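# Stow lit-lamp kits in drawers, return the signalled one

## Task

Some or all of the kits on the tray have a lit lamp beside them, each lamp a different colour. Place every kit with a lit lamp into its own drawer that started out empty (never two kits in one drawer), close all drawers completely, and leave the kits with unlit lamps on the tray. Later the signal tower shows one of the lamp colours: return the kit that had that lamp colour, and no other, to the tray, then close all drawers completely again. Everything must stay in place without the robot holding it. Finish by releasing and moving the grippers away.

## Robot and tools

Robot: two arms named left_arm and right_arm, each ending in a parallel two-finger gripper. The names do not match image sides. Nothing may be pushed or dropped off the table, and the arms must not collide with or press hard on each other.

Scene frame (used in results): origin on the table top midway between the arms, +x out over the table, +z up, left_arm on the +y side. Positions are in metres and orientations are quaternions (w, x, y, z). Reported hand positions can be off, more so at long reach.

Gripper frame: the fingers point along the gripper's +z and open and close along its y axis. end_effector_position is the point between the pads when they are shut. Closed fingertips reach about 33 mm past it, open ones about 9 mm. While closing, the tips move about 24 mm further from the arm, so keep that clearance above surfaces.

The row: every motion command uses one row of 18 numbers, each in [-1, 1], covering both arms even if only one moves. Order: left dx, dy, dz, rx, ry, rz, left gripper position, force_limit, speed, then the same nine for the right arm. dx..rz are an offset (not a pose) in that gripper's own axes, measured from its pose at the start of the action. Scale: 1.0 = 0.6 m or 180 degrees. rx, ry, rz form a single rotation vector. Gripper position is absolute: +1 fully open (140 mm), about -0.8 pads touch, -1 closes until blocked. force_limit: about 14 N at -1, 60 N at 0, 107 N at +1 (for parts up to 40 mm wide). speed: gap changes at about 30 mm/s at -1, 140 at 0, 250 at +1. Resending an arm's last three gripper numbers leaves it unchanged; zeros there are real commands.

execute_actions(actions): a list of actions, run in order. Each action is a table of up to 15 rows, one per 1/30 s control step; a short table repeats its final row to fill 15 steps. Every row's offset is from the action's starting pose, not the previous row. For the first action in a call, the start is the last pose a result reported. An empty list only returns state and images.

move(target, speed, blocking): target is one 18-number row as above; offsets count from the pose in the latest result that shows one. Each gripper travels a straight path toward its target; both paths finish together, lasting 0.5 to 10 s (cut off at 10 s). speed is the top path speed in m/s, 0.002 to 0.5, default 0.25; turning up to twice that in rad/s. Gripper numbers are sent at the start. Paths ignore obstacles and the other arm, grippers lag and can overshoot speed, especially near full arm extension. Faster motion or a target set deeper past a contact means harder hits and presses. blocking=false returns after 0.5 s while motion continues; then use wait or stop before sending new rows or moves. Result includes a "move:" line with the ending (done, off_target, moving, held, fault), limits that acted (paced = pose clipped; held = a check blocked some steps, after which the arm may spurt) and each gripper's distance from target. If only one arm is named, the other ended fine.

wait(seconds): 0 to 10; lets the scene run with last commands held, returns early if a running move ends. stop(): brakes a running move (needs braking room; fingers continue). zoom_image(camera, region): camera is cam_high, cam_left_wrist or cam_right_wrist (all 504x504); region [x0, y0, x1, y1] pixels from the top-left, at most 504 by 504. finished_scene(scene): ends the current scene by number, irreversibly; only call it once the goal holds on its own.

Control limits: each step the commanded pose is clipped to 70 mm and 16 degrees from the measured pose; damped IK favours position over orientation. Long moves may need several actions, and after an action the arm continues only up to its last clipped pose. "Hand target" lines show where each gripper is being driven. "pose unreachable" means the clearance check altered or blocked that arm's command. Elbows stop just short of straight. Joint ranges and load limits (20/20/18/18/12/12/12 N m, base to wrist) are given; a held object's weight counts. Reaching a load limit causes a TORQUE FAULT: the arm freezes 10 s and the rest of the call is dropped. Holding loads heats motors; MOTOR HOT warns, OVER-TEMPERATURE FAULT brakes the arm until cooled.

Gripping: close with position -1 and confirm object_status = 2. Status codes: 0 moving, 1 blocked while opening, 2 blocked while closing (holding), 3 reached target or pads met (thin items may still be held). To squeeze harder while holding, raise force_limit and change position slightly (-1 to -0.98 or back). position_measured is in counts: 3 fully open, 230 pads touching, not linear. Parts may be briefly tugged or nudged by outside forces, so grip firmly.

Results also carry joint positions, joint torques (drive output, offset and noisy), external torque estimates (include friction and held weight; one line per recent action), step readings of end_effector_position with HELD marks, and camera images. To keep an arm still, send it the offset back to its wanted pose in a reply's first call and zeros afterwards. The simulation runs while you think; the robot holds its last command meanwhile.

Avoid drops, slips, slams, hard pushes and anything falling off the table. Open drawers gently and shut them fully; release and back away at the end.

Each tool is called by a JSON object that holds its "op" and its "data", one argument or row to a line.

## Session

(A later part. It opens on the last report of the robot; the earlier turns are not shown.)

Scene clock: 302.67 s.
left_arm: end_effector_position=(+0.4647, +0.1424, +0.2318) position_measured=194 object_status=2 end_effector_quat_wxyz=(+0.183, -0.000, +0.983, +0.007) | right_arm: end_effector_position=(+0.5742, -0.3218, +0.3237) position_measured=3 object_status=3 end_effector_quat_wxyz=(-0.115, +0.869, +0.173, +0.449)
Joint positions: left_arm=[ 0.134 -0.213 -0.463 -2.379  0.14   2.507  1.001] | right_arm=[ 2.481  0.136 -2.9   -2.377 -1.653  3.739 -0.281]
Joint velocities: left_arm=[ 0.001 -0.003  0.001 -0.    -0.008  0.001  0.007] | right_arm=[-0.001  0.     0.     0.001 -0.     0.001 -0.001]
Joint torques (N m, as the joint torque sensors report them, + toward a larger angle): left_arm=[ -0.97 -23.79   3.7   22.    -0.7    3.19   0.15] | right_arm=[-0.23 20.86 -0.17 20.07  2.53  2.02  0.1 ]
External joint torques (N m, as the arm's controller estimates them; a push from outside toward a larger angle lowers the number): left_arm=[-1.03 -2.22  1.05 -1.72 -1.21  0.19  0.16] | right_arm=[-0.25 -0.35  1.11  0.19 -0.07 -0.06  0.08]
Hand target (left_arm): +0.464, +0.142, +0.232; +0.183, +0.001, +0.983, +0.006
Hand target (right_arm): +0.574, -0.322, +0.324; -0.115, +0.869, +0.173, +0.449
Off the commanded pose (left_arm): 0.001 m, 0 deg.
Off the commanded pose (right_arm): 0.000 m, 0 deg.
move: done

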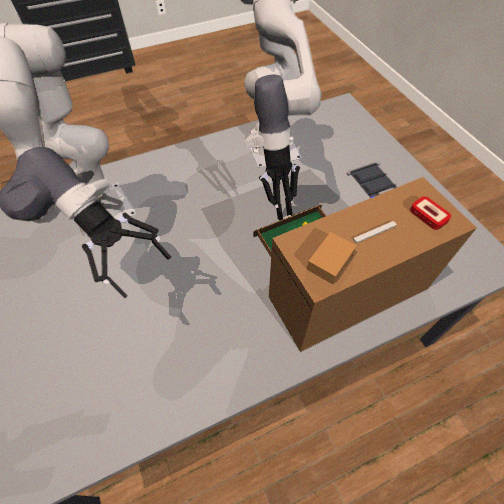

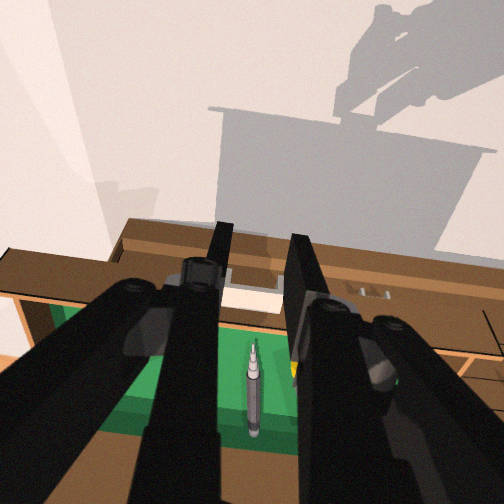

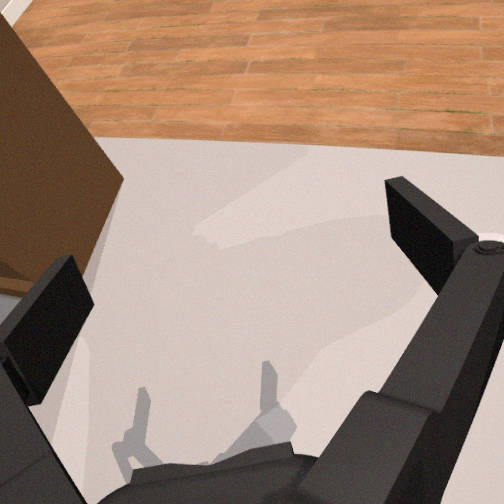

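{"op": "move", "data": {
  "target": [-0.228,0.008,0.089,0,0,0,-1,0,-0.3,0,0,0,0,0,0,1,0,0],
  "speed": 0.06
}}

{"op": "execute_actions", "data": {
  "actions": [
    [[0,0,0,0,0,0,-0.12,0,0,0,0,0,0,0,0,1,0,0]],
    [[-0.012,0,0.002,0,0,0,-0.12,0,0,0,0,0,0,0,0,1,0,0]]
  ]
}}

Scene clock: 307.13 s.
left_arm: end_effector_position=(+0.6048, +0.1482, +0.2320) position_measured=194 object_status=2 end_effector_quat_wxyz=(+0.177, -0.003, +0.984, +0.008) | right_arm: end_effector_position=(+0.5742, -0.3218, +0.3237) position_measured=3 object_status=3 end_effector_quat_wxyz=(-0.115, +0.869, +0.173, +0.449)
Joint positions: left_arm=[ 0.182  0.198 -0.435 -1.921  0.337  2.405  0.982] | right_arm=[ 2.481  0.136 -2.9   -2.377 -1.653  3.739 -0.281]
Joint velocities: left_arm=[-0.004  0.007 -0.001  0.016  0.004 -0.02  -0.003] | right_arm=[ 0.001  0.001 -0.    -0.003 -0.     0.001 -0.001]
Joint torques (N m, as the joint torque sensors report them, + toward a larger angle): left_arm=[  2.36 -28.22  -0.51  27.83   2.69   5.87   0.05] | right_arm=[-0.54 20.9   0.03 20.1   2.55  1.98  0.14]
External joint torques (N m, as the arm's controller estimates them; a push from outside toward a larger angle lowers the number): left_arm=[2.47 7.93 2.19 3.52 2.06 2.91 0.06] | right_arm=[-0.55 -0.35  1.33  0.22 -0.04 -0.1   0.12]
Hand target (left_arm): +0.612, +0.149, +0.232; +0.184, -0.003, +0.983, +0.006
Hand target (right_arm): +0.574, -0.322, +0.324; -0.115, +0.869, +0.173, +0.449
Off the commanded pose (left_arm): 0.007 m, 1 deg.
Off the commanded pose (right_arm): 0.000 m, 0 deg.
move: off_target (left_arm)

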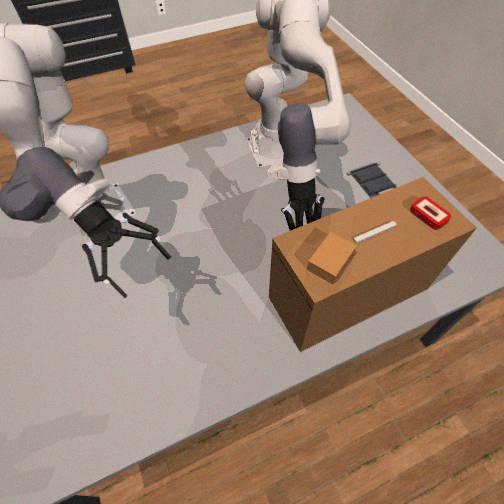

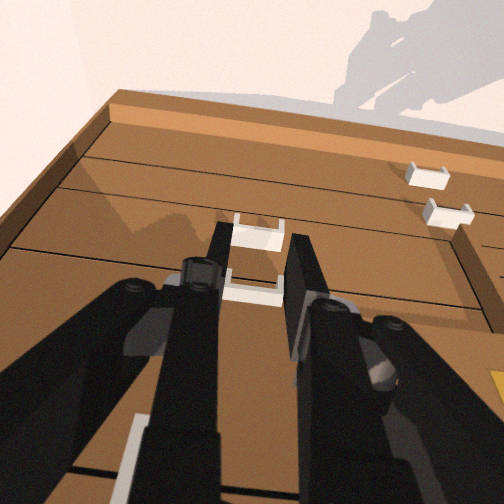

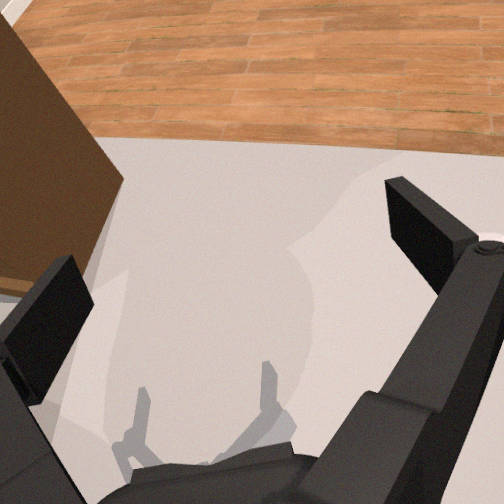

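Scene clock: 308.13 s.
left_arm: end_effector_position=(+0.6056, +0.1472, +0.2286) position_measured=144 object_status=3 end_effector_quat_wxyz=(+0.170, -0.005, +0.985, +0.009) | right_arm: end_effector_position=(+0.5742, -0.3218, +0.3237) position_measured=3 object_status=3 end_effector_quat_wxyz=(-0.115, +0.869, +0.173, +0.449)
Joint positions: left_arm=[ 0.18   0.216 -0.437 -1.9    0.337  2.384  0.981] | right_arm=[ 2.481  0.136 -2.9   -2.377 -1.653  3.739 -0.281]
Joint velocities: left_arm=[-0.001 -0.    -0.001  0.002 -0.001 -0.002  0.   ] | right_arm=[ 0.001  0.001 -0.001  0.    -0.001 -0.     0.001]
Joint torques (N m, as the joint torque sensors report them, + toward a larger angle): left_arm=[  0.99 -34.72  -2.48  27.59   2.12   4.26   0.3 ] | right_arm=[-0.57 21.05 -0.11 20.03  2.54  1.99  0.1 ]
External joint torques (N m, as the arm's controller estimates them; a push from outside toward a larger angle lowers the number): left_arm=[1.1  1.98 0.46 3.22 1.47 1.29 0.31] | right_arm=[-0.64 -0.25  1.12  0.11 -0.06 -0.1   0.08]
External joint torques at the end of the 1st action: left_arm=[ 0.5   1.37  0.57 -0.69 -0.03  0.16  0.11] | right_arm=[-0.55 -0.1   0.99  0.13 -0.06 -0.11  0.13]
Hand target (left_arm): +0.611, +0.148, +0.233; +0.177, -0.003, +0.984, +0.008
Hand target (right_arm): +0.574, -0.322, +0.324; -0.115, +0.869, +0.173, +0.449
Off the commanded pose (left_arm): 0.007 m, 1 deg.
Off the commanded pose (right_arm): 0.000 m, 0 deg.
Step readings (end_effector_position; steps 1 to 15: 1st action; 16 to 30: 2nd action):
0: left_arm (+0.6048, +0.1482, +0.2320) | right_arm (+0.5742, -0.3218, +0.3237)
1: left_arm (+0.6045, +0.1481, +0.2321) | right_arm (+0.5742, -0.3218, +0.3237)
2: left_arm (+0.6042, +0.1479, +0.2319) | right_arm (+0.5742, -0.3218, +0.3237)
4: left_arm (+0.6042, +0.1478, +0.2318) | right_arm (+0.5742, -0.3218, +0.3237)
8: left_arm (+0.6040, +0.1475, +0.2317) | right_arm (+0.5742, -0.3218, +0.3237)
15: left_arm (+0.6040, +0.1475, +0.2317) | right_arm (+0.5742, -0.3218, +0.3237)
16: left_arm (+0.6046, +0.1473, +0.2315) | right_arm (+0.5742, -0.3218, +0.3237)
17: left_arm (+0.6048, +0.1472, +0.2306) | right_arm (+0.5742, -0.3218, +0.3237)
19: left_arm (+0.6053, +0.1471, +0.2291) | right_arm (+0.5742, -0.3218, +0.3237)
23: left_arm (+0.6056, +0.1472, +0.2286) | right_arm (+0.5742, -0.3218, +0.3237)
30: end_effector_position above

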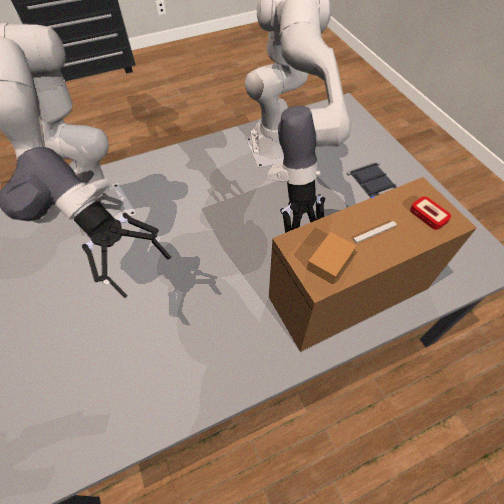

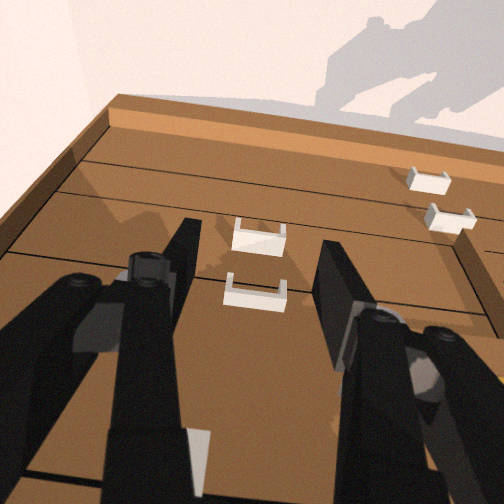

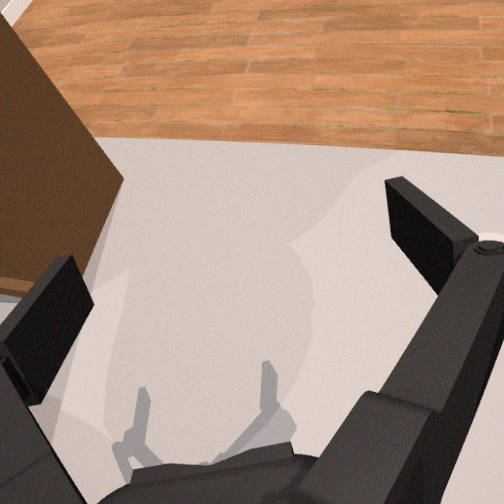

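{"op": "move", "data": {
  "target": [0.06,0.002,0.04,0,-0.085,0,-0.12,0,0,0,0,0,0,0,0,1,0,0],
  "speed": 0.06
}}

{"op": "move", "data": {
  "target": [-0.025,0,0.017,0,0,0,-0.12,0,0,0,0,0,0,0,0,1,0,0],
  "speed": 0.03
}}

{"op": "execute_actions", "data": {
  "actions": [
    [[0,0,0,0,0,0,-1,0,-0.3,0,0,0,0,0,0,1,0,0]],
    [[0,0,0,0,0,0,-1,0,-0.3,0,0,0,0,0,0,1,0,0]]
  ]
}}

Scene clock: 315.13 s.
left_arm: end_effector_position=(+0.5811, +0.1482, +0.1933) position_measured=144 object_status=3 end_effector_quat_wxyz=(+0.299, +0.003, +0.954, +0.012) | right_arm: end_effector_position=(+0.5742, -0.3218, +0.3237) position_measured=3 object_status=3 end_effector_quat_wxyz=(-0.115, +0.869, +0.173, +0.449)
Joint positions: left_arm=[ 0.104  0.098 -0.318 -2.246  0.832  2.814  0.507] | right_arm=[ 2.481  0.136 -2.9   -2.377 -1.653  3.739 -0.281]
Joint velocities: left_arm=[ 0.002 -0.001 -0.001 -0.001  0.016  0.002 -0.05 ] | right_arm=[-0.003 -0.001  0.001  0.     0.001 -0.     0.001]
Joint torques (N m, as the joint torque sensors report them, + toward a larger angle): left_arm=[ -0.48 -33.13  -0.97  21.29   0.69   2.95  -0.15] | right_arm=[-0.41 20.92  0.19 20.22  2.57  2.    0.11]
External joint torques (N m, as the arm's controller estimates them; a push from outside toward a larger angle lowers the number): left_arm=[-0.51 -1.11  0.03 -1.39  1.1   0.3  -0.13] | right_arm=[-0.4  -0.31  1.5   0.3  -0.04 -0.08  0.09]
Hand target (left_arm): +0.580, +0.147, +0.194; +0.300, -0.002, +0.954, +0.009
Hand target (right_arm): +0.574, -0.322, +0.324; -0.115, +0.869, +0.173, +0.449
Off the commanded pose (left_arm): 0.002 m, 1 deg.
Off the commanded pose (right_arm): 0.000 m, 0 deg.
move: done

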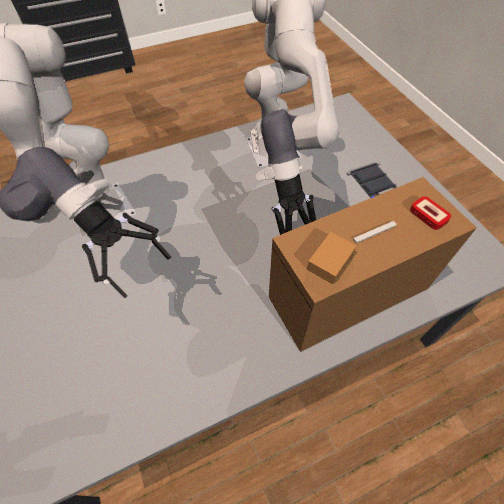

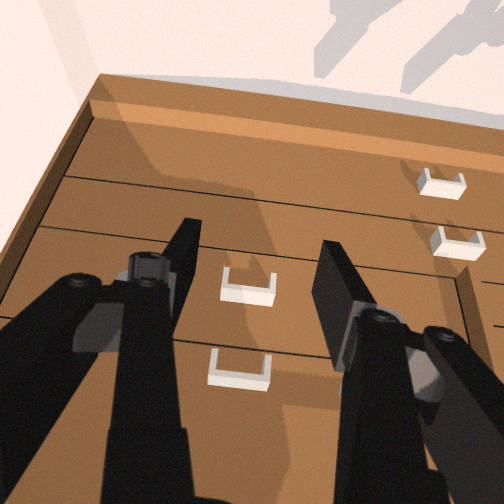

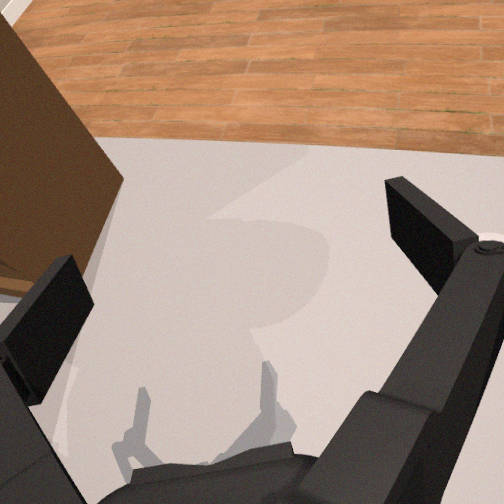

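Scene clock: 316.03 s.
left_arm: end_effector_position=(+0.5979, +0.1455, +0.1938) position_measured=144 object_status=3 end_effector_quat_wxyz=(+0.300, +0.003, +0.954, +0.010) | right_arm: end_effector_position=(+0.5742, -0.3218, +0.3237) position_measured=3 object_status=3 end_effector_quat_wxyz=(-0.115, +0.869, +0.173, +0.449)
Joint positions: left_arm=[ 0.106  0.142 -0.318 -2.192  0.831  2.805  0.52 ] | right_arm=[ 2.481  0.136 -2.9   -2.377 -1.653  3.739 -0.281]
Joint velocities: left_arm=[-0.001  0.002  0.     0.002  0.001 -0.003  0.01 ] | right_arm=[-0.    -0.001  0.001 -0.001  0.001  0.    -0.   ]
Joint torques (N m, as the joint torque sensors report them, + toward a larger angle): left_arm=[  1.63 -31.74  -2.14  23.87  -1.48   2.29   0.42] | right_arm=[-0.62 21.06  0.06 20.03  2.54  1.99  0.12]
External joint torques (N m, as the arm's controller estimates them; a push from outside toward a larger angle lowers the number): left_arm=[ 1.87  1.78 -0.44  1.2  -1.12 -0.39  0.43] | right_arm=[-0.66 -0.13  1.33  0.17 -0.06 -0.09  0.1 ]
Hand target (left_arm): +0.599, +0.148, +0.193; +0.299, +0.003, +0.954, +0.012
Hand target (right_arm): +0.574, -0.322, +0.324; -0.115, +0.869, +0.173, +0.449
Off the commanded pose (left_arm): 0.003 m, 0 deg.
Off the commanded pose (right_arm): 0.000 m, 0 deg.
move: done

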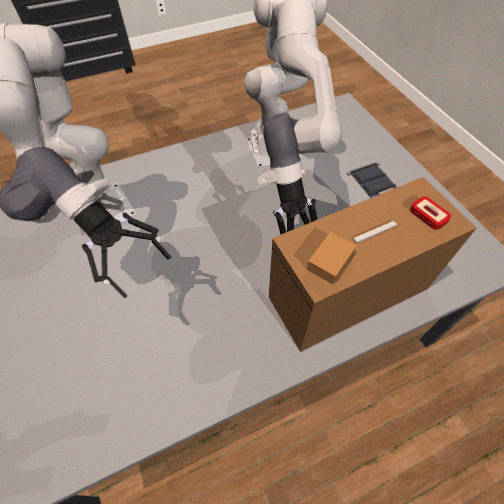

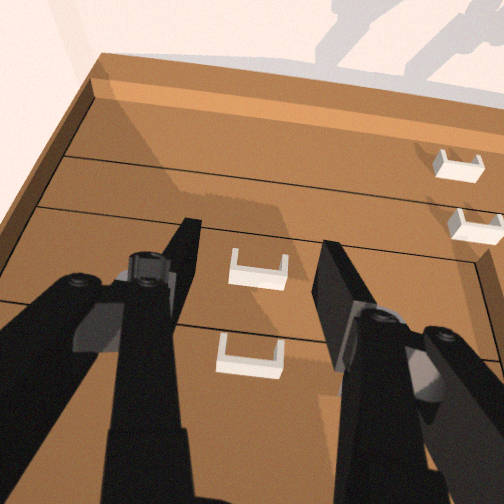

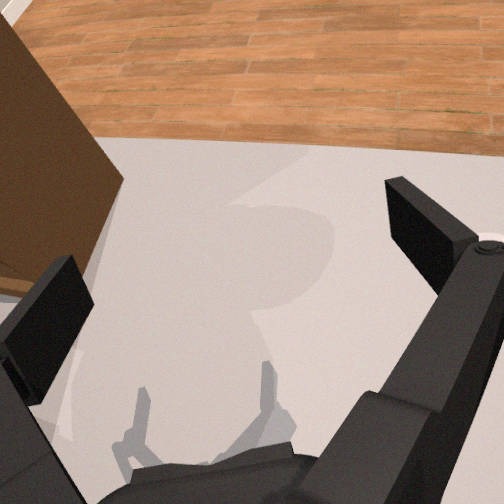

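Scene clock: 317.03 s.
left_arm: end_effector_position=(+0.5988, +0.1469, +0.1957) position_measured=233 object_status=3 end_effector_quat_wxyz=(+0.301, +0.002, +0.953, +0.011) | right_arm: end_effector_position=(+0.5742, -0.3218, +0.3237) position_measured=3 object_status=3 end_effector_quat_wxyz=(-0.115, +0.869, +0.173, +0.449)
Joint positions: left_arm=[ 0.107  0.139 -0.317 -2.192  0.831  2.804  0.52 ] | right_arm=[ 2.481  0.136 -2.9   -2.377 -1.653  3.739 -0.281]
Joint velocities: left_arm=[-0.001 -0.001  0.    -0.001  0.    -0.     0.001] | right_arm=[-0.     0.001  0.001 -0.    -0.     0.    -0.001]
Joint torques (N m, as the joint torque sensors report them, + toward a larger angle): left_arm=[  0.28 -32.5   -1.57  22.53  -0.5    2.66   0.01] | right_arm=[-0.63 20.89 -0.11 20.12  2.59  2.01  0.11]
External joint torques (N m, as the arm's controller estimates them; a push from outside toward a larger angle lowers the number): left_arm=[ 0.24  0.88 -0.17 -0.18 -0.12  0.    0.02] | right_arm=[-0.63 -0.42  1.2   0.17 -0.01 -0.07  0.09]
External joint torques at the end of the 1st action: left_arm=[-0.02  2.4  -1.21 -1.05 -0.11  0.27  0.11] | right_arm=[-0.35 -0.27  1.29  0.21 -0.09 -0.05  0.09]
Hand target (left_arm): +0.599, +0.147, +0.196; +0.301, +0.002, +0.953, +0.011
Hand target (right_arm): +0.574, -0.322, +0.324; -0.115, +0.869, +0.173, +0.449
Off the commanded pose (left_arm): 0.000 m, 0 deg.
Off the commanded pose (right_arm): 0.000 m, 0 deg.
Step readings (end_effector_position; steps 1 to 15: 1st action; 16 to 30: 2nd action):
0: left_arm (+0.5979, +0.1455, +0.1938) | right_arm (+0.5742, -0.3218, +0.3237)
1: left_arm (+0.5979, +0.1455, +0.1938) | right_arm (+0.5742, -0.3218, +0.3237)
2: left_arm (+0.5979, +0.1455, +0.1938) | right_arm (+0.5742, -0.3218, +0.3237)
4: left_arm (+0.5979, +0.1455, +0.1938) | right_arm (+0.5742, -0.3218, +0.3237)
8: left_arm (+0.5980, +0.1468, +0.1935) | right_arm (+0.5742, -0.3218, +0.3237)
15: left_arm (+0.5988, +0.1469, +0.1957) | right_arm (+0.5742, -0.3218, +0.3237)
16: left_arm (+0.5988, +0.1469, +0.1957) | right_arm (+0.5742, -0.3218, +0.3237)
17: left_arm (+0.5988, +0.1469, +0.1957) | right_arm (+0.5742, -0.3218, +0.3237)
19: left_arm (+0.5988, +0.1469, +0.1957) | right_arm (+0.5742, -0.3218, +0.3237)
23: left_arm (+0.5988, +0.1469, +0.1957) | right_arm (+0.5742, -0.3218, +0.3237)
30: end_effector_position above

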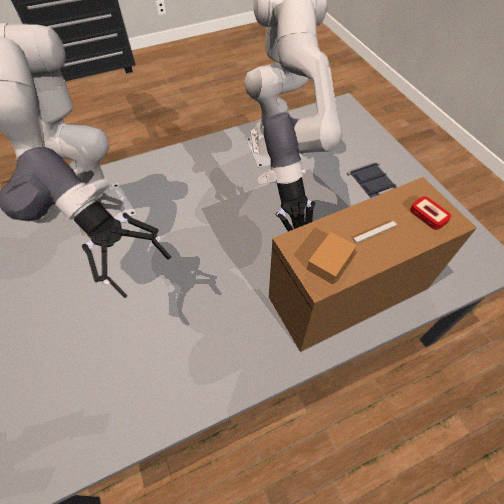

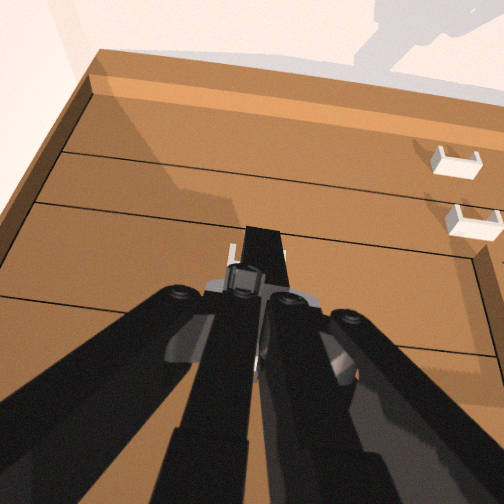

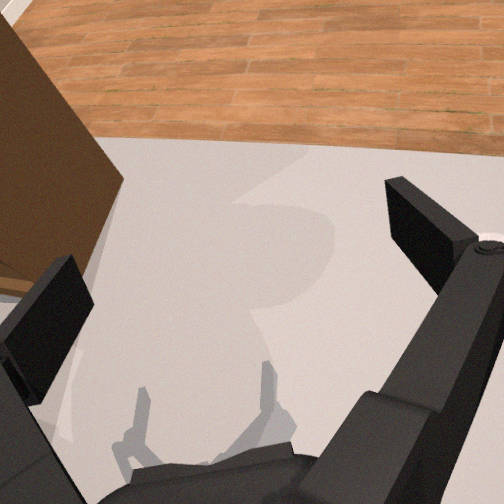

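{"op": "execute_actions", "data": {
  "actions": [
    [[0.004,0,-0.004,0,0,0,-0.12,0,0,0,0,0,0,0,0,1,0,0]],
    [[0.014,0,0.02,0,0,0,-0.12,0,0,0,0,0,0,0,0,1,0,0]],
    [[-0.003,0,0.008,0,0,0,-0.12,0,0,0,0,0,0,0,0,1,0,0]]
  ]
}}

Scene clock: 320.27 s.
left_arm: end_effector_position=(+0.5998, +0.1494, +0.1787) position_measured=144 object_status=3 end_effector_quat_wxyz=(+0.299, +0.007, +0.954, +0.014) | right_arm: end_effector_position=(+0.5742, -0.3218, +0.3237) position_measured=3 object_status=3 end_effector_quat_wxyz=(-0.115, +0.869, +0.173, +0.449)
Joint positions: left_arm=[ 0.1    0.172 -0.3   -2.188  0.894  2.818  0.478] | right_arm=[ 2.481  0.136 -2.9   -2.377 -1.653  3.739 -0.281]
Joint velocities: left_arm=[-0.001  0.001 -0.    -0.    -0.    -0.    -0.003] | right_arm=[ 0.    -0.001 -0.     0.002  0.001  0.    -0.002]
Joint torques (N m, as the joint torque sensors report them, + toward a larger angle): left_arm=[  0.13 -32.16  -1.3   22.92   0.61   2.74  -0.1 ] | right_arm=[-0.39 20.86 -0.23 19.97  2.52  1.98  0.13]
External joint torques (N m, as the arm's controller estimates them; a push from outside toward a larger angle lowers the number): left_arm=[ 0.31  2.13  0.58  0.55  1.05  0.13 -0.08] | right_arm=[-0.35 -0.35  1.11  0.01 -0.09 -0.09  0.1 ]
External joint torques at the end of the 1st action: left_arm=[ 1.02 -0.23 -0.89 -1.56 -0.44  0.12 -0.12] | right_arm=[-0.46 -0.11  1.21  0.06 -0.07 -0.1   0.1 ]
External joint torques at the end of the 2nd action: left_arm=[-1.67  1.26  0.47 -1.54  0.99  0.43 -0.09] | right_arm=[-0.53 -0.34  0.97  0.11 -0.08 -0.13  0.12]
Hand target (left_arm): +0.601, +0.150, +0.179; +0.300, +0.007, +0.954, +0.014
Hand target (right_arm): +0.574, -0.322, +0.324; -0.115, +0.869, +0.173, +0.449
Off the commanded pose (left_arm): 0.001 m, 0 deg.
Off the commanded pose (right_arm): 0.000 m, 0 deg.
Step readings (end_effector_position; steps 1 to 15: 1st action; 16 to 30: 2nd action; 31 to 45: 3rd action):
0: left_arm (+0.5988, +0.1469, +0.1957) | right_arm (+0.5742, -0.3218, +0.3237)
1: left_arm (+0.5982, +0.1471, +0.1956) | right_arm (+0.5742, -0.3218, +0.3237)
2: left_arm (+0.5975, +0.1474, +0.1957) | right_arm (+0.5742, -0.3218, +0.3237)
4: left_arm (+0.5970, +0.1477, +0.1961) | right_arm (+0.5742, -0.3218, +0.3237)
8: left_arm (+0.5967, +0.1478, +0.1965) | right_arm (+0.5742, -0.3218, +0.3237)
15: left_arm (+0.5965, +0.1479, +0.1963) | right_arm (+0.5742, -0.3218, +0.3237)
16: left_arm (+0.5972, +0.1477, +0.1956) | right_arm (+0.5742, -0.3218, +0.3237)
17: left_arm (+0.5972, +0.1480, +0.1925) | right_arm (+0.5742, -0.3218, +0.3237)
19: left_arm (+0.5966, +0.1494, +0.1860) | right_arm (+0.5742, -0.3218, +0.3237)
23: left_arm (+0.5966, +0.1508, +0.1816) | right_arm (+0.5742, -0.3218, +0.3237)
30: left_arm (+0.5967, +0.1495, +0.1820) | right_arm (+0.5742, -0.3218, +0.3237)
31: left_arm (+0.5976, +0.1492, +0.1820) | right_arm (+0.5742, -0.3218, +0.3237)
32: left_arm (+0.5985, +0.1491, +0.1814) | right_arm (+0.5742, -0.3218, +0.3237)
34: left_arm (+0.5992, +0.1493, +0.1797) | right_arm (+0.5742, -0.3218, +0.3237)
38: left_arm (+0.5994, +0.1495, +0.1784) | right_arm (+0.5742, -0.3218, +0.3237)
45: end_effector_position above

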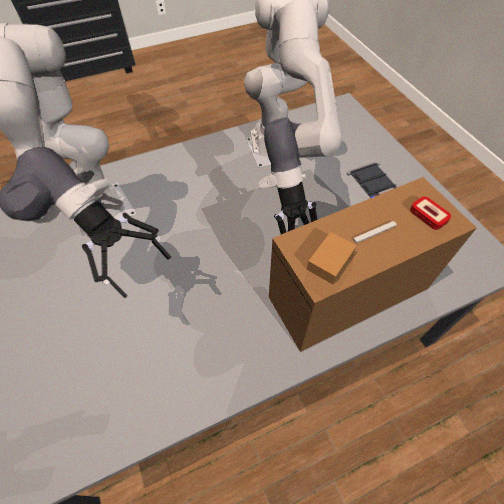

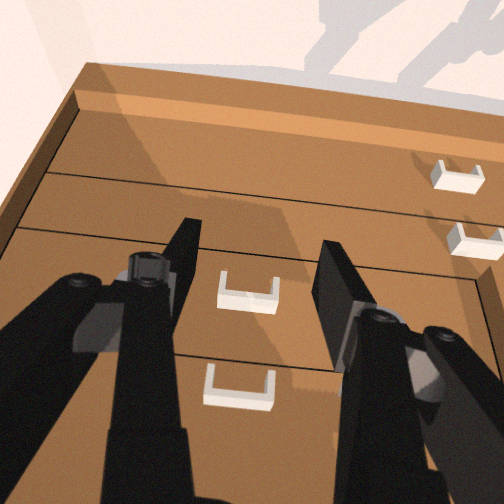

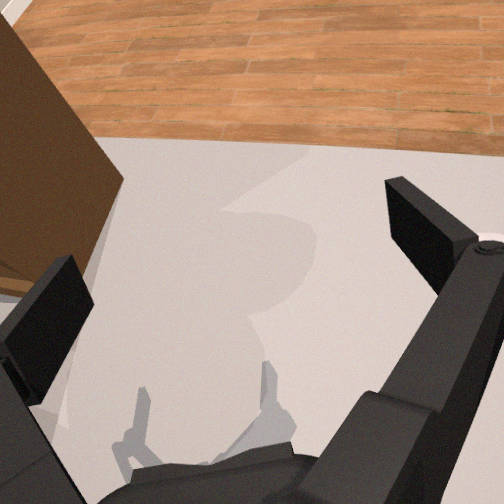

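{"op": "move", "data": {
  "target": [-0.022,-0.003,0.003,0,0,0,-0.12,0,0,0,0,0,0,0,0,1,0,0],
  "speed": 0.02
}}

Scene clock: 324.77 s.
left_arm: end_effector_position=(+0.6080, +0.1472, +0.1828) position_measured=144 object_status=3 end_effector_quat_wxyz=(+0.298, +0.004, +0.954, +0.015) | right_arm: end_effector_position=(+0.5742, -0.3218, +0.3237) position_measured=3 object_status=3 end_effector_quat_wxyz=(-0.115, +0.869, +0.173, +0.449)
Joint positions: left_arm=[ 0.1    0.188 -0.307 -2.155  0.868  2.797  0.499] | right_arm=[ 2.481  0.136 -2.9   -2.377 -1.653  3.739 -0.281]
Joint velocities: left_arm=[-0.001  0.002 -0.005  0.006 -0.01  -0.014  0.019] | right_arm=[0.    0.001 0.001 0.    0.001 0.    0.001]
Joint torques (N m, as the joint torque sensors report them, + toward a larger angle): left_arm=[  2.63 -31.54  -3.05  26.18  -1.17   3.4    0.6 ] | right_arm=[-0.62 20.99 -0.36 20.03  2.53  1.96  0.13]
External joint torques (N m, as the arm's controller estimates them; a push from outside toward a larger angle lowers the number): left_arm=[ 2.7   3.35 -1.09  3.64 -0.8   0.78  0.62] | right_arm=[-0.66 -0.3   0.9   0.14 -0.07 -0.12  0.11]
Hand target (left_arm): +0.612, +0.147, +0.185; +0.299, +0.007, +0.954, +0.014
Hand target (right_arm): +0.574, -0.322, +0.324; -0.115, +0.869, +0.173, +0.449
Off the commanded pose (left_arm): 0.004 m, 0 deg.
Off the commanded pose (right_arm): 0.000 m, 0 deg.
move: off_target (left_arm)

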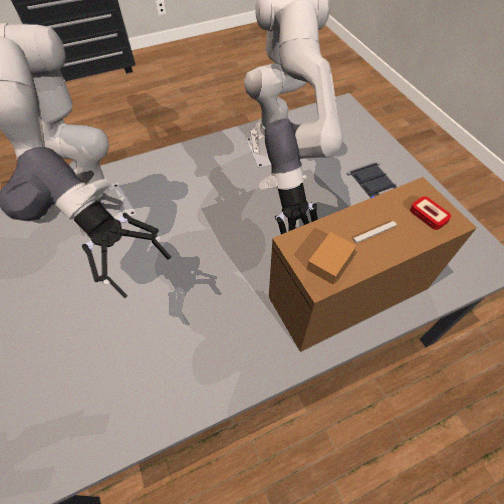

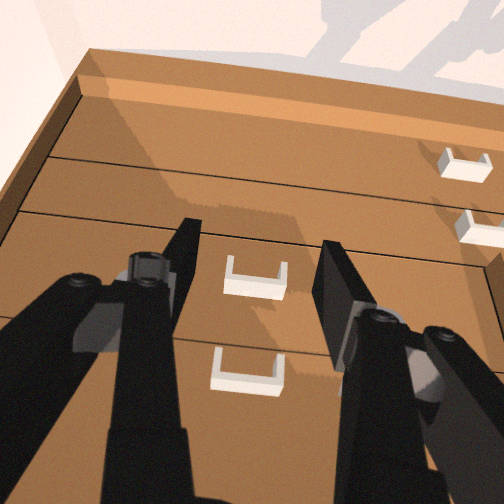

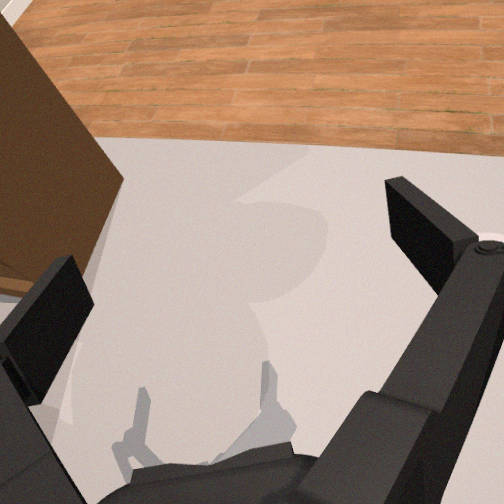

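{"op": "execute_actions", "data": {
  "actions": [
    [[0.003,0,-0.002,0,0,0,-0.12,0,0,0,0,0,0,0,0,1,0,0]],
    [[0,0,0,0,0,0,-1,0,-0.3,0,0,0,0,0,0,1,0,0]],
    [[0,0,0,0,0,0,-1,0,-0.3,0,0,0,0,0,0,1,0,0]]
  ]
}}

{"op": "move", "data": {
  "target": [0.055,-0.002,-0.038,0,0,0,-1,0,-0.3,0,0,0,0,0,0,1,0,0],
  "speed": 0.04
}}

Scene clock: 328.47 s.
left_arm: end_effector_position=(+0.6061, +0.1473, +0.1824) position_measured=193 object_status=2 end_effector_quat_wxyz=(+0.297, +0.004, +0.955, +0.016) | right_arm: end_effector_position=(+0.5742, -0.3218, +0.3237) position_measured=3 object_status=3 end_effector_quat_wxyz=(-0.115, +0.869, +0.173, +0.449)
Joint positions: left_arm=[ 0.1    0.184 -0.308 -2.16   0.867  2.795  0.5  ] | right_arm=[ 2.481  0.136 -2.9   -2.377 -1.653  3.739 -0.281]
Joint velocities: left_arm=[-0.    -0.    -0.    -0.     0.001  0.002 -0.001] | right_arm=[ 0.    -0.001 -0.001  0.001 -0.001  0.    -0.   ]
Joint torques (N m, as the joint torque sensors report them, + toward a larger angle): left_arm=[  0.18 -34.1   -2.47  22.35  -0.44   2.61   0.13] | right_arm=[-0.46 21.04  0.03 19.95  2.53  2.    0.12]
External joint torques (N m, as the arm's controller estimates them; a push from outside toward a larger angle lowers the number): left_arm=[ 0.23  0.79 -0.56 -0.27 -0.06 -0.02  0.14] | right_arm=[-0.4  -0.2   1.39  0.03 -0.07 -0.07  0.1 ]
External joint torques at the end of the 1st action: left_arm=[-0.37 -0.52 -0.55 -1.86  0.44  0.38 -0.07] | right_arm=[-0.58 -0.16  1.18  0.04 -0.06 -0.08  0.11]
External joint torques at the end of the 2nd action: left_arm=[ 0.83  1.64  0.7  -0.11 -0.1   0.09  0.07] | right_arm=[-0.57  0.05  1.06 -0.18 -0.06 -0.08  0.1 ]
Hand target (left_arm): +0.606, +0.147, +0.182; +0.297, +0.005, +0.955, +0.016
Hand target (right_arm): +0.574, -0.322, +0.324; -0.115, +0.869, +0.173, +0.449
Off the commanded pose (left_arm): 0.000 m, 0 deg.
Off the commanded pose (right_arm): 0.000 m, 0 deg.
Step readings (end_effector_position; steps 1 to 15: 1st action; 16 to 30: 2nd action; 31 to 45: 3rd action):
0: left_arm (+0.6079, +0.1472, +0.1827) | right_arm (+0.5742, -0.3218, +0.3237)
1: left_arm (+0.6074, +0.1474, +0.1826) | right_arm (+0.5742, -0.3218, +0.3237)
2: left_arm (+0.6070, +0.1474, +0.1826) | right_arm (+0.5742, -0.3218, +0.3237)
4: left_arm (+0.6066, +0.1475, +0.1825) | right_arm (+0.5742, -0.3218, +0.3237)
8: left_arm (+0.6064, +0.1476, +0.1826) | right_arm (+0.5742, -0.3218, +0.3237)
15: left_arm (+0.6064, +0.1476, +0.1825) | right_arm (+0.5742, -0.3218, +0.3237)
16: left_arm (+0.6064, +0.1476, +0.1825) | right_arm (+0.5742, -0.3218, +0.3237)
17: left_arm (+0.6064, +0.1476, +0.1825) | right_arm (+0.5742, -0.3218, +0.3237)
19: left_arm (+0.6064, +0.1476, +0.1825) | right_arm (+0.5742, -0.3218, +0.3237)
23: left_arm (+0.6061, +0.1472, +0.1823) | right_arm (+0.5742, -0.3218, +0.3237)
30: left_arm (+0.6061, +0.1473, +0.1824) | right_arm (+0.5742, -0.3218, +0.3237)
31: left_arm (+0.6061, +0.1473, +0.1824) | right_arm (+0.5742, -0.3218, +0.3237)
32: left_arm (+0.6061, +0.1473, +0.1824) | right_arm (+0.5742, -0.3218, +0.3237)
34: left_arm (+0.6061, +0.1473, +0.1824) | right_arm (+0.5742, -0.3218, +0.3237)
38: left_arm (+0.6061, +0.1473, +0.1824) | right_arm (+0.5742, -0.3218, +0.3237)
45: end_effector_position above

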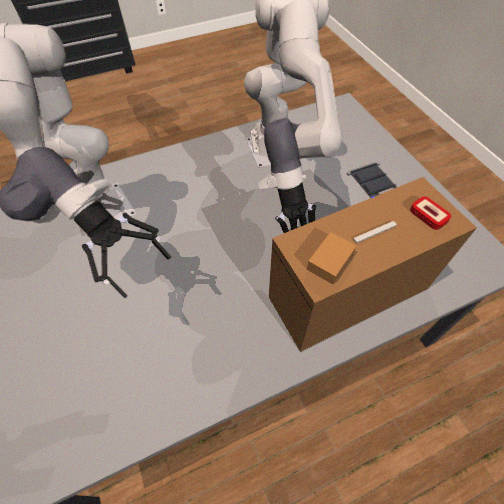

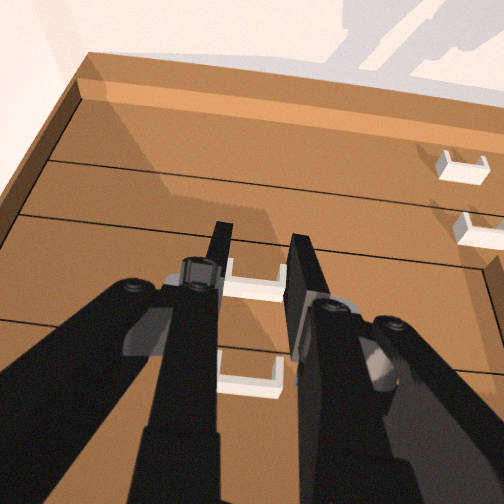

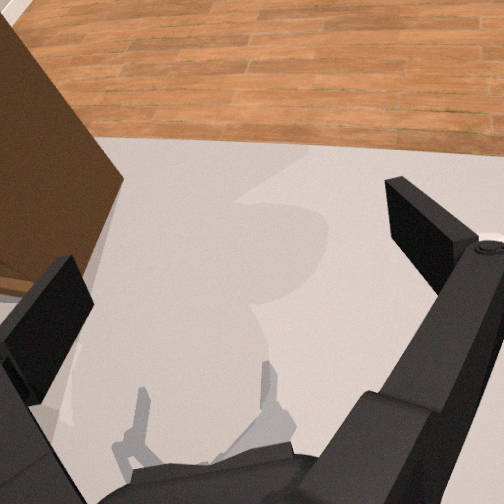

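Scene clock: 329.77 s.
left_arm: end_effector_position=(+0.5672, +0.1459, +0.1825) position_measured=193 object_status=2 end_effector_quat_wxyz=(+0.297, +0.005, +0.955, +0.015) | right_arm: end_effector_position=(+0.5742, -0.3218, +0.3237) position_measured=3 object_status=3 end_effector_quat_wxyz=(-0.115, +0.869, +0.173, +0.449)
Joint positions: left_arm=[ 0.089  0.088 -0.313 -2.279  0.878  2.818  0.452] | right_arm=[ 2.481  0.136 -2.9   -2.377 -1.653  3.739 -0.281]
Joint velocities: left_arm=[ 0.    -0.003  0.001 -0.003  0.004  0.003 -0.014] | right_arm=[-0.     0.    -0.002  0.001 -0.    -0.001  0.   ]
Joint torques (N m, as the joint torque sensors report them, + toward a larger angle): left_arm=[ -0.69 -33.05  -1.28  19.42   0.63   2.47   0.13] | right_arm=[-0.41 21.08 -0.22 20.2   2.56  2.01  0.12]
External joint torques (N m, as the arm's controller estimates them; a push from outside toward a larger angle lowers the number): left_arm=[-0.78 -1.57 -0.47 -3.02  1.11 -0.11  0.15] | right_arm=[-0.37 -0.12  1.12  0.26 -0.05 -0.06  0.1 ]
Hand target (left_arm): +0.566, +0.146, +0.183; +0.297, +0.005, +0.955, +0.016
Hand target (right_arm): +0.574, -0.322, +0.324; -0.115, +0.869, +0.173, +0.449
Off the commanded pose (left_arm): 0.001 m, 0 deg.
Off the commanded pose (right_arm): 0.000 m, 0 deg.
move: done

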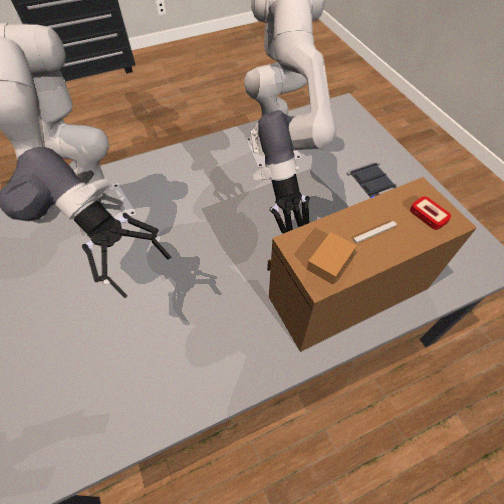

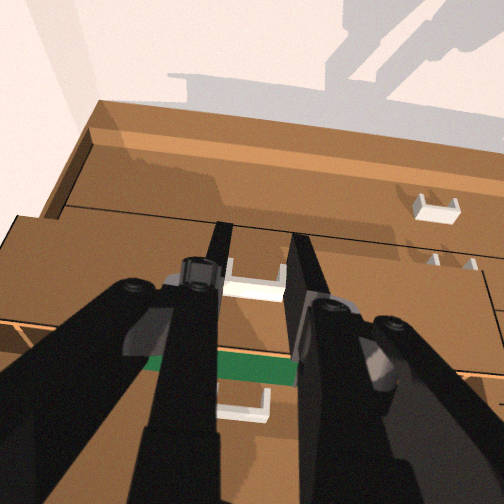

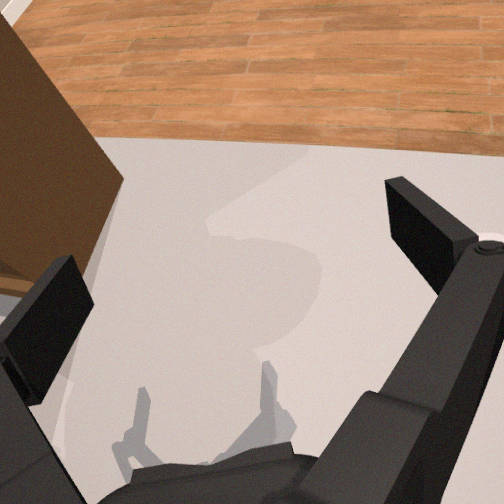

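{"op": "move", "data": {
  "target": [0.130,-0.006,-0.095,0,0.07,0,-1,0,-0.3,0,0,0,0,0,0,1,0,0],
  "speed": 0.05
}}

{"op": "move", "data": {
  "target": [0,0,-0.13,0,0,0,-0.12,0,0,0,0,0,0,0,0,1,0,0],
  "speed": 0.1
}}

Scene clock: 334.60 s.
left_arm: end_effector_position=(+0.4729, +0.1421, +0.1868) position_measured=193 object_status=2 end_effector_quat_wxyz=(+0.192, -0.004, +0.981, +0.015) | right_arm: end_effector_position=(+0.5742, -0.3218, +0.3237) position_measured=3 object_status=3 end_effector_quat_wxyz=(-0.115, +0.869, +0.173, +0.449)
Joint positions: left_arm=[ 0.019 -0.111 -0.346 -2.413  0.326  2.621  0.84 ] | right_arm=[ 2.481  0.136 -2.9   -2.377 -1.653  3.739 -0.281]
Joint velocities: left_arm=[-0.003 -0.003  0.001 -0.001 -0.02  -0.01   0.036] | right_arm=[-0.     0.001 -0.001 -0.    -0.002  0.     0.   ]
Joint torques (N m, as the joint torque sensors report them, + toward a larger angle): left_arm=[ -0.97 -25.84  -0.25  20.81  -0.91   1.93   0.49] | right_arm=[-0.42 20.8  -0.35 19.87  2.53  2.03  0.14]
External joint torques (N m, as the arm's controller estimates them; a push from outside toward a larger angle lowers the number): left_arm=[-0.9  -0.64 -1.22 -1.94 -1.22 -0.96  0.49] | right_arm=[-0.35 -0.48  1.02 -0.05 -0.07 -0.05  0.12]
Hand target (left_arm): +0.470, +0.142, +0.185; +0.188, +0.004, +0.982, +0.017
Hand target (right_arm): +0.574, -0.322, +0.324; -0.115, +0.869, +0.173, +0.449
Off the commanded pose (left_arm): 0.003 m, 1 deg.
Off the commanded pose (right_arm): 0.000 m, 0 deg.
move: done

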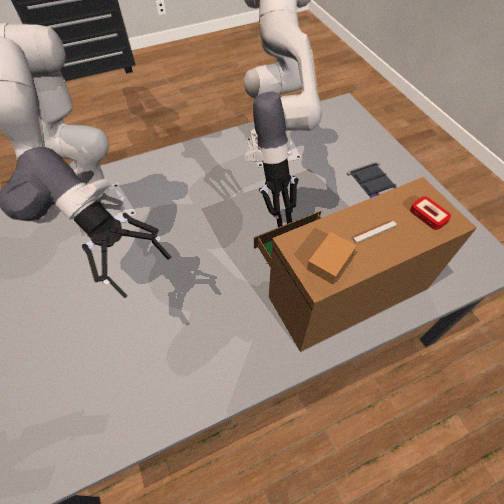

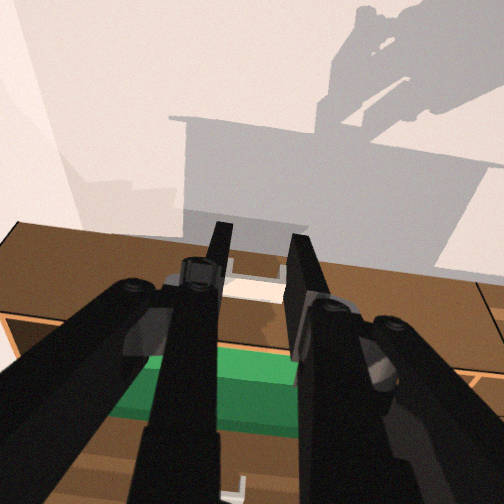

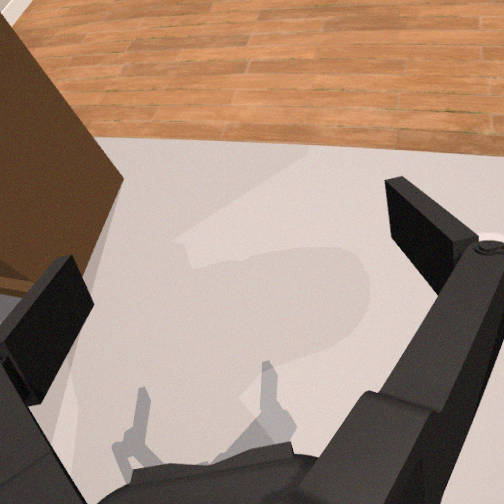

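Scene clock: 335.97 s.
left_arm: end_effector_position=(+0.4442, +0.1417, +0.2588) position_measured=144 object_status=3 end_effector_quat_wxyz=(+0.194, -0.007, +0.981, +0.017) | right_arm: end_effector_position=(+0.5742, -0.3218, +0.3237) position_measured=3 object_status=3 end_effector_quat_wxyz=(-0.115, +0.869, +0.173, +0.449)
Joint positions: left_arm=[-0.048 -0.294 -0.316 -2.402  0.194  2.441  0.928] | right_arm=[ 2.481  0.136 -2.9   -2.377 -1.653  3.739 -0.281]
Joint velocities: left_arm=[-0.001  0.     0.004 -0.     0.001 -0.01   0.014] | right_arm=[ 0.001 -0.    -0.001  0.    -0.001 -0.001  0.001]
Joint torques (N m, as the joint torque sensors report them, + toward a larger angle): left_arm=[ -0.85 -21.07   3.26  24.3   -0.56   2.59   0.29] | right_arm=[-0.34 21.12 -0.02 19.97  2.52  1.96  0.13]
External joint torques (N m, as the arm's controller estimates them; a push from outside toward a larger angle lowers the number): left_arm=[-0.94 -0.42  0.79  0.16 -1.12 -0.37  0.3 ] | right_arm=[-0.39 -0.05  1.23  0.11 -0.06 -0.11  0.11]
Hand target (left_arm): +0.443, +0.141, +0.259; +0.193, -0.004, +0.981, +0.016
Hand target (right_arm): +0.574, -0.322, +0.324; -0.115, +0.869, +0.173, +0.449
Off the commanded pose (left_arm): 0.002 m, 0 deg.
Off the commanded pose (right_arm): 0.000 m, 0 deg.
move: done

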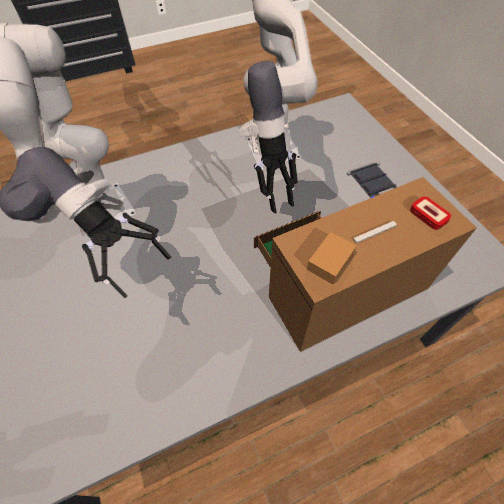

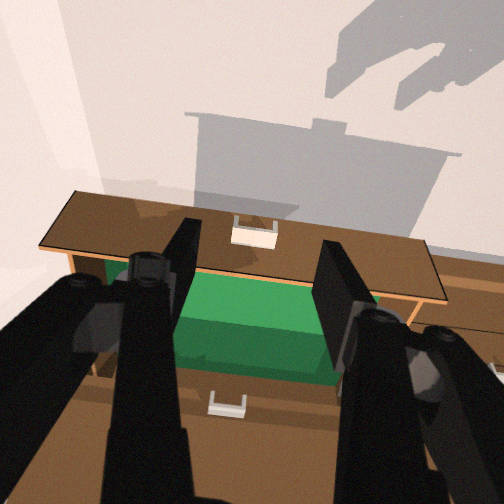

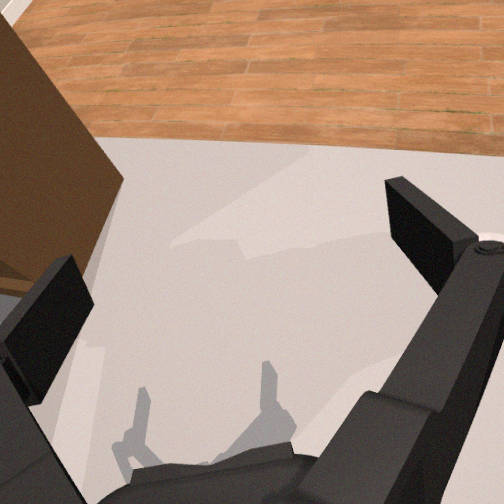

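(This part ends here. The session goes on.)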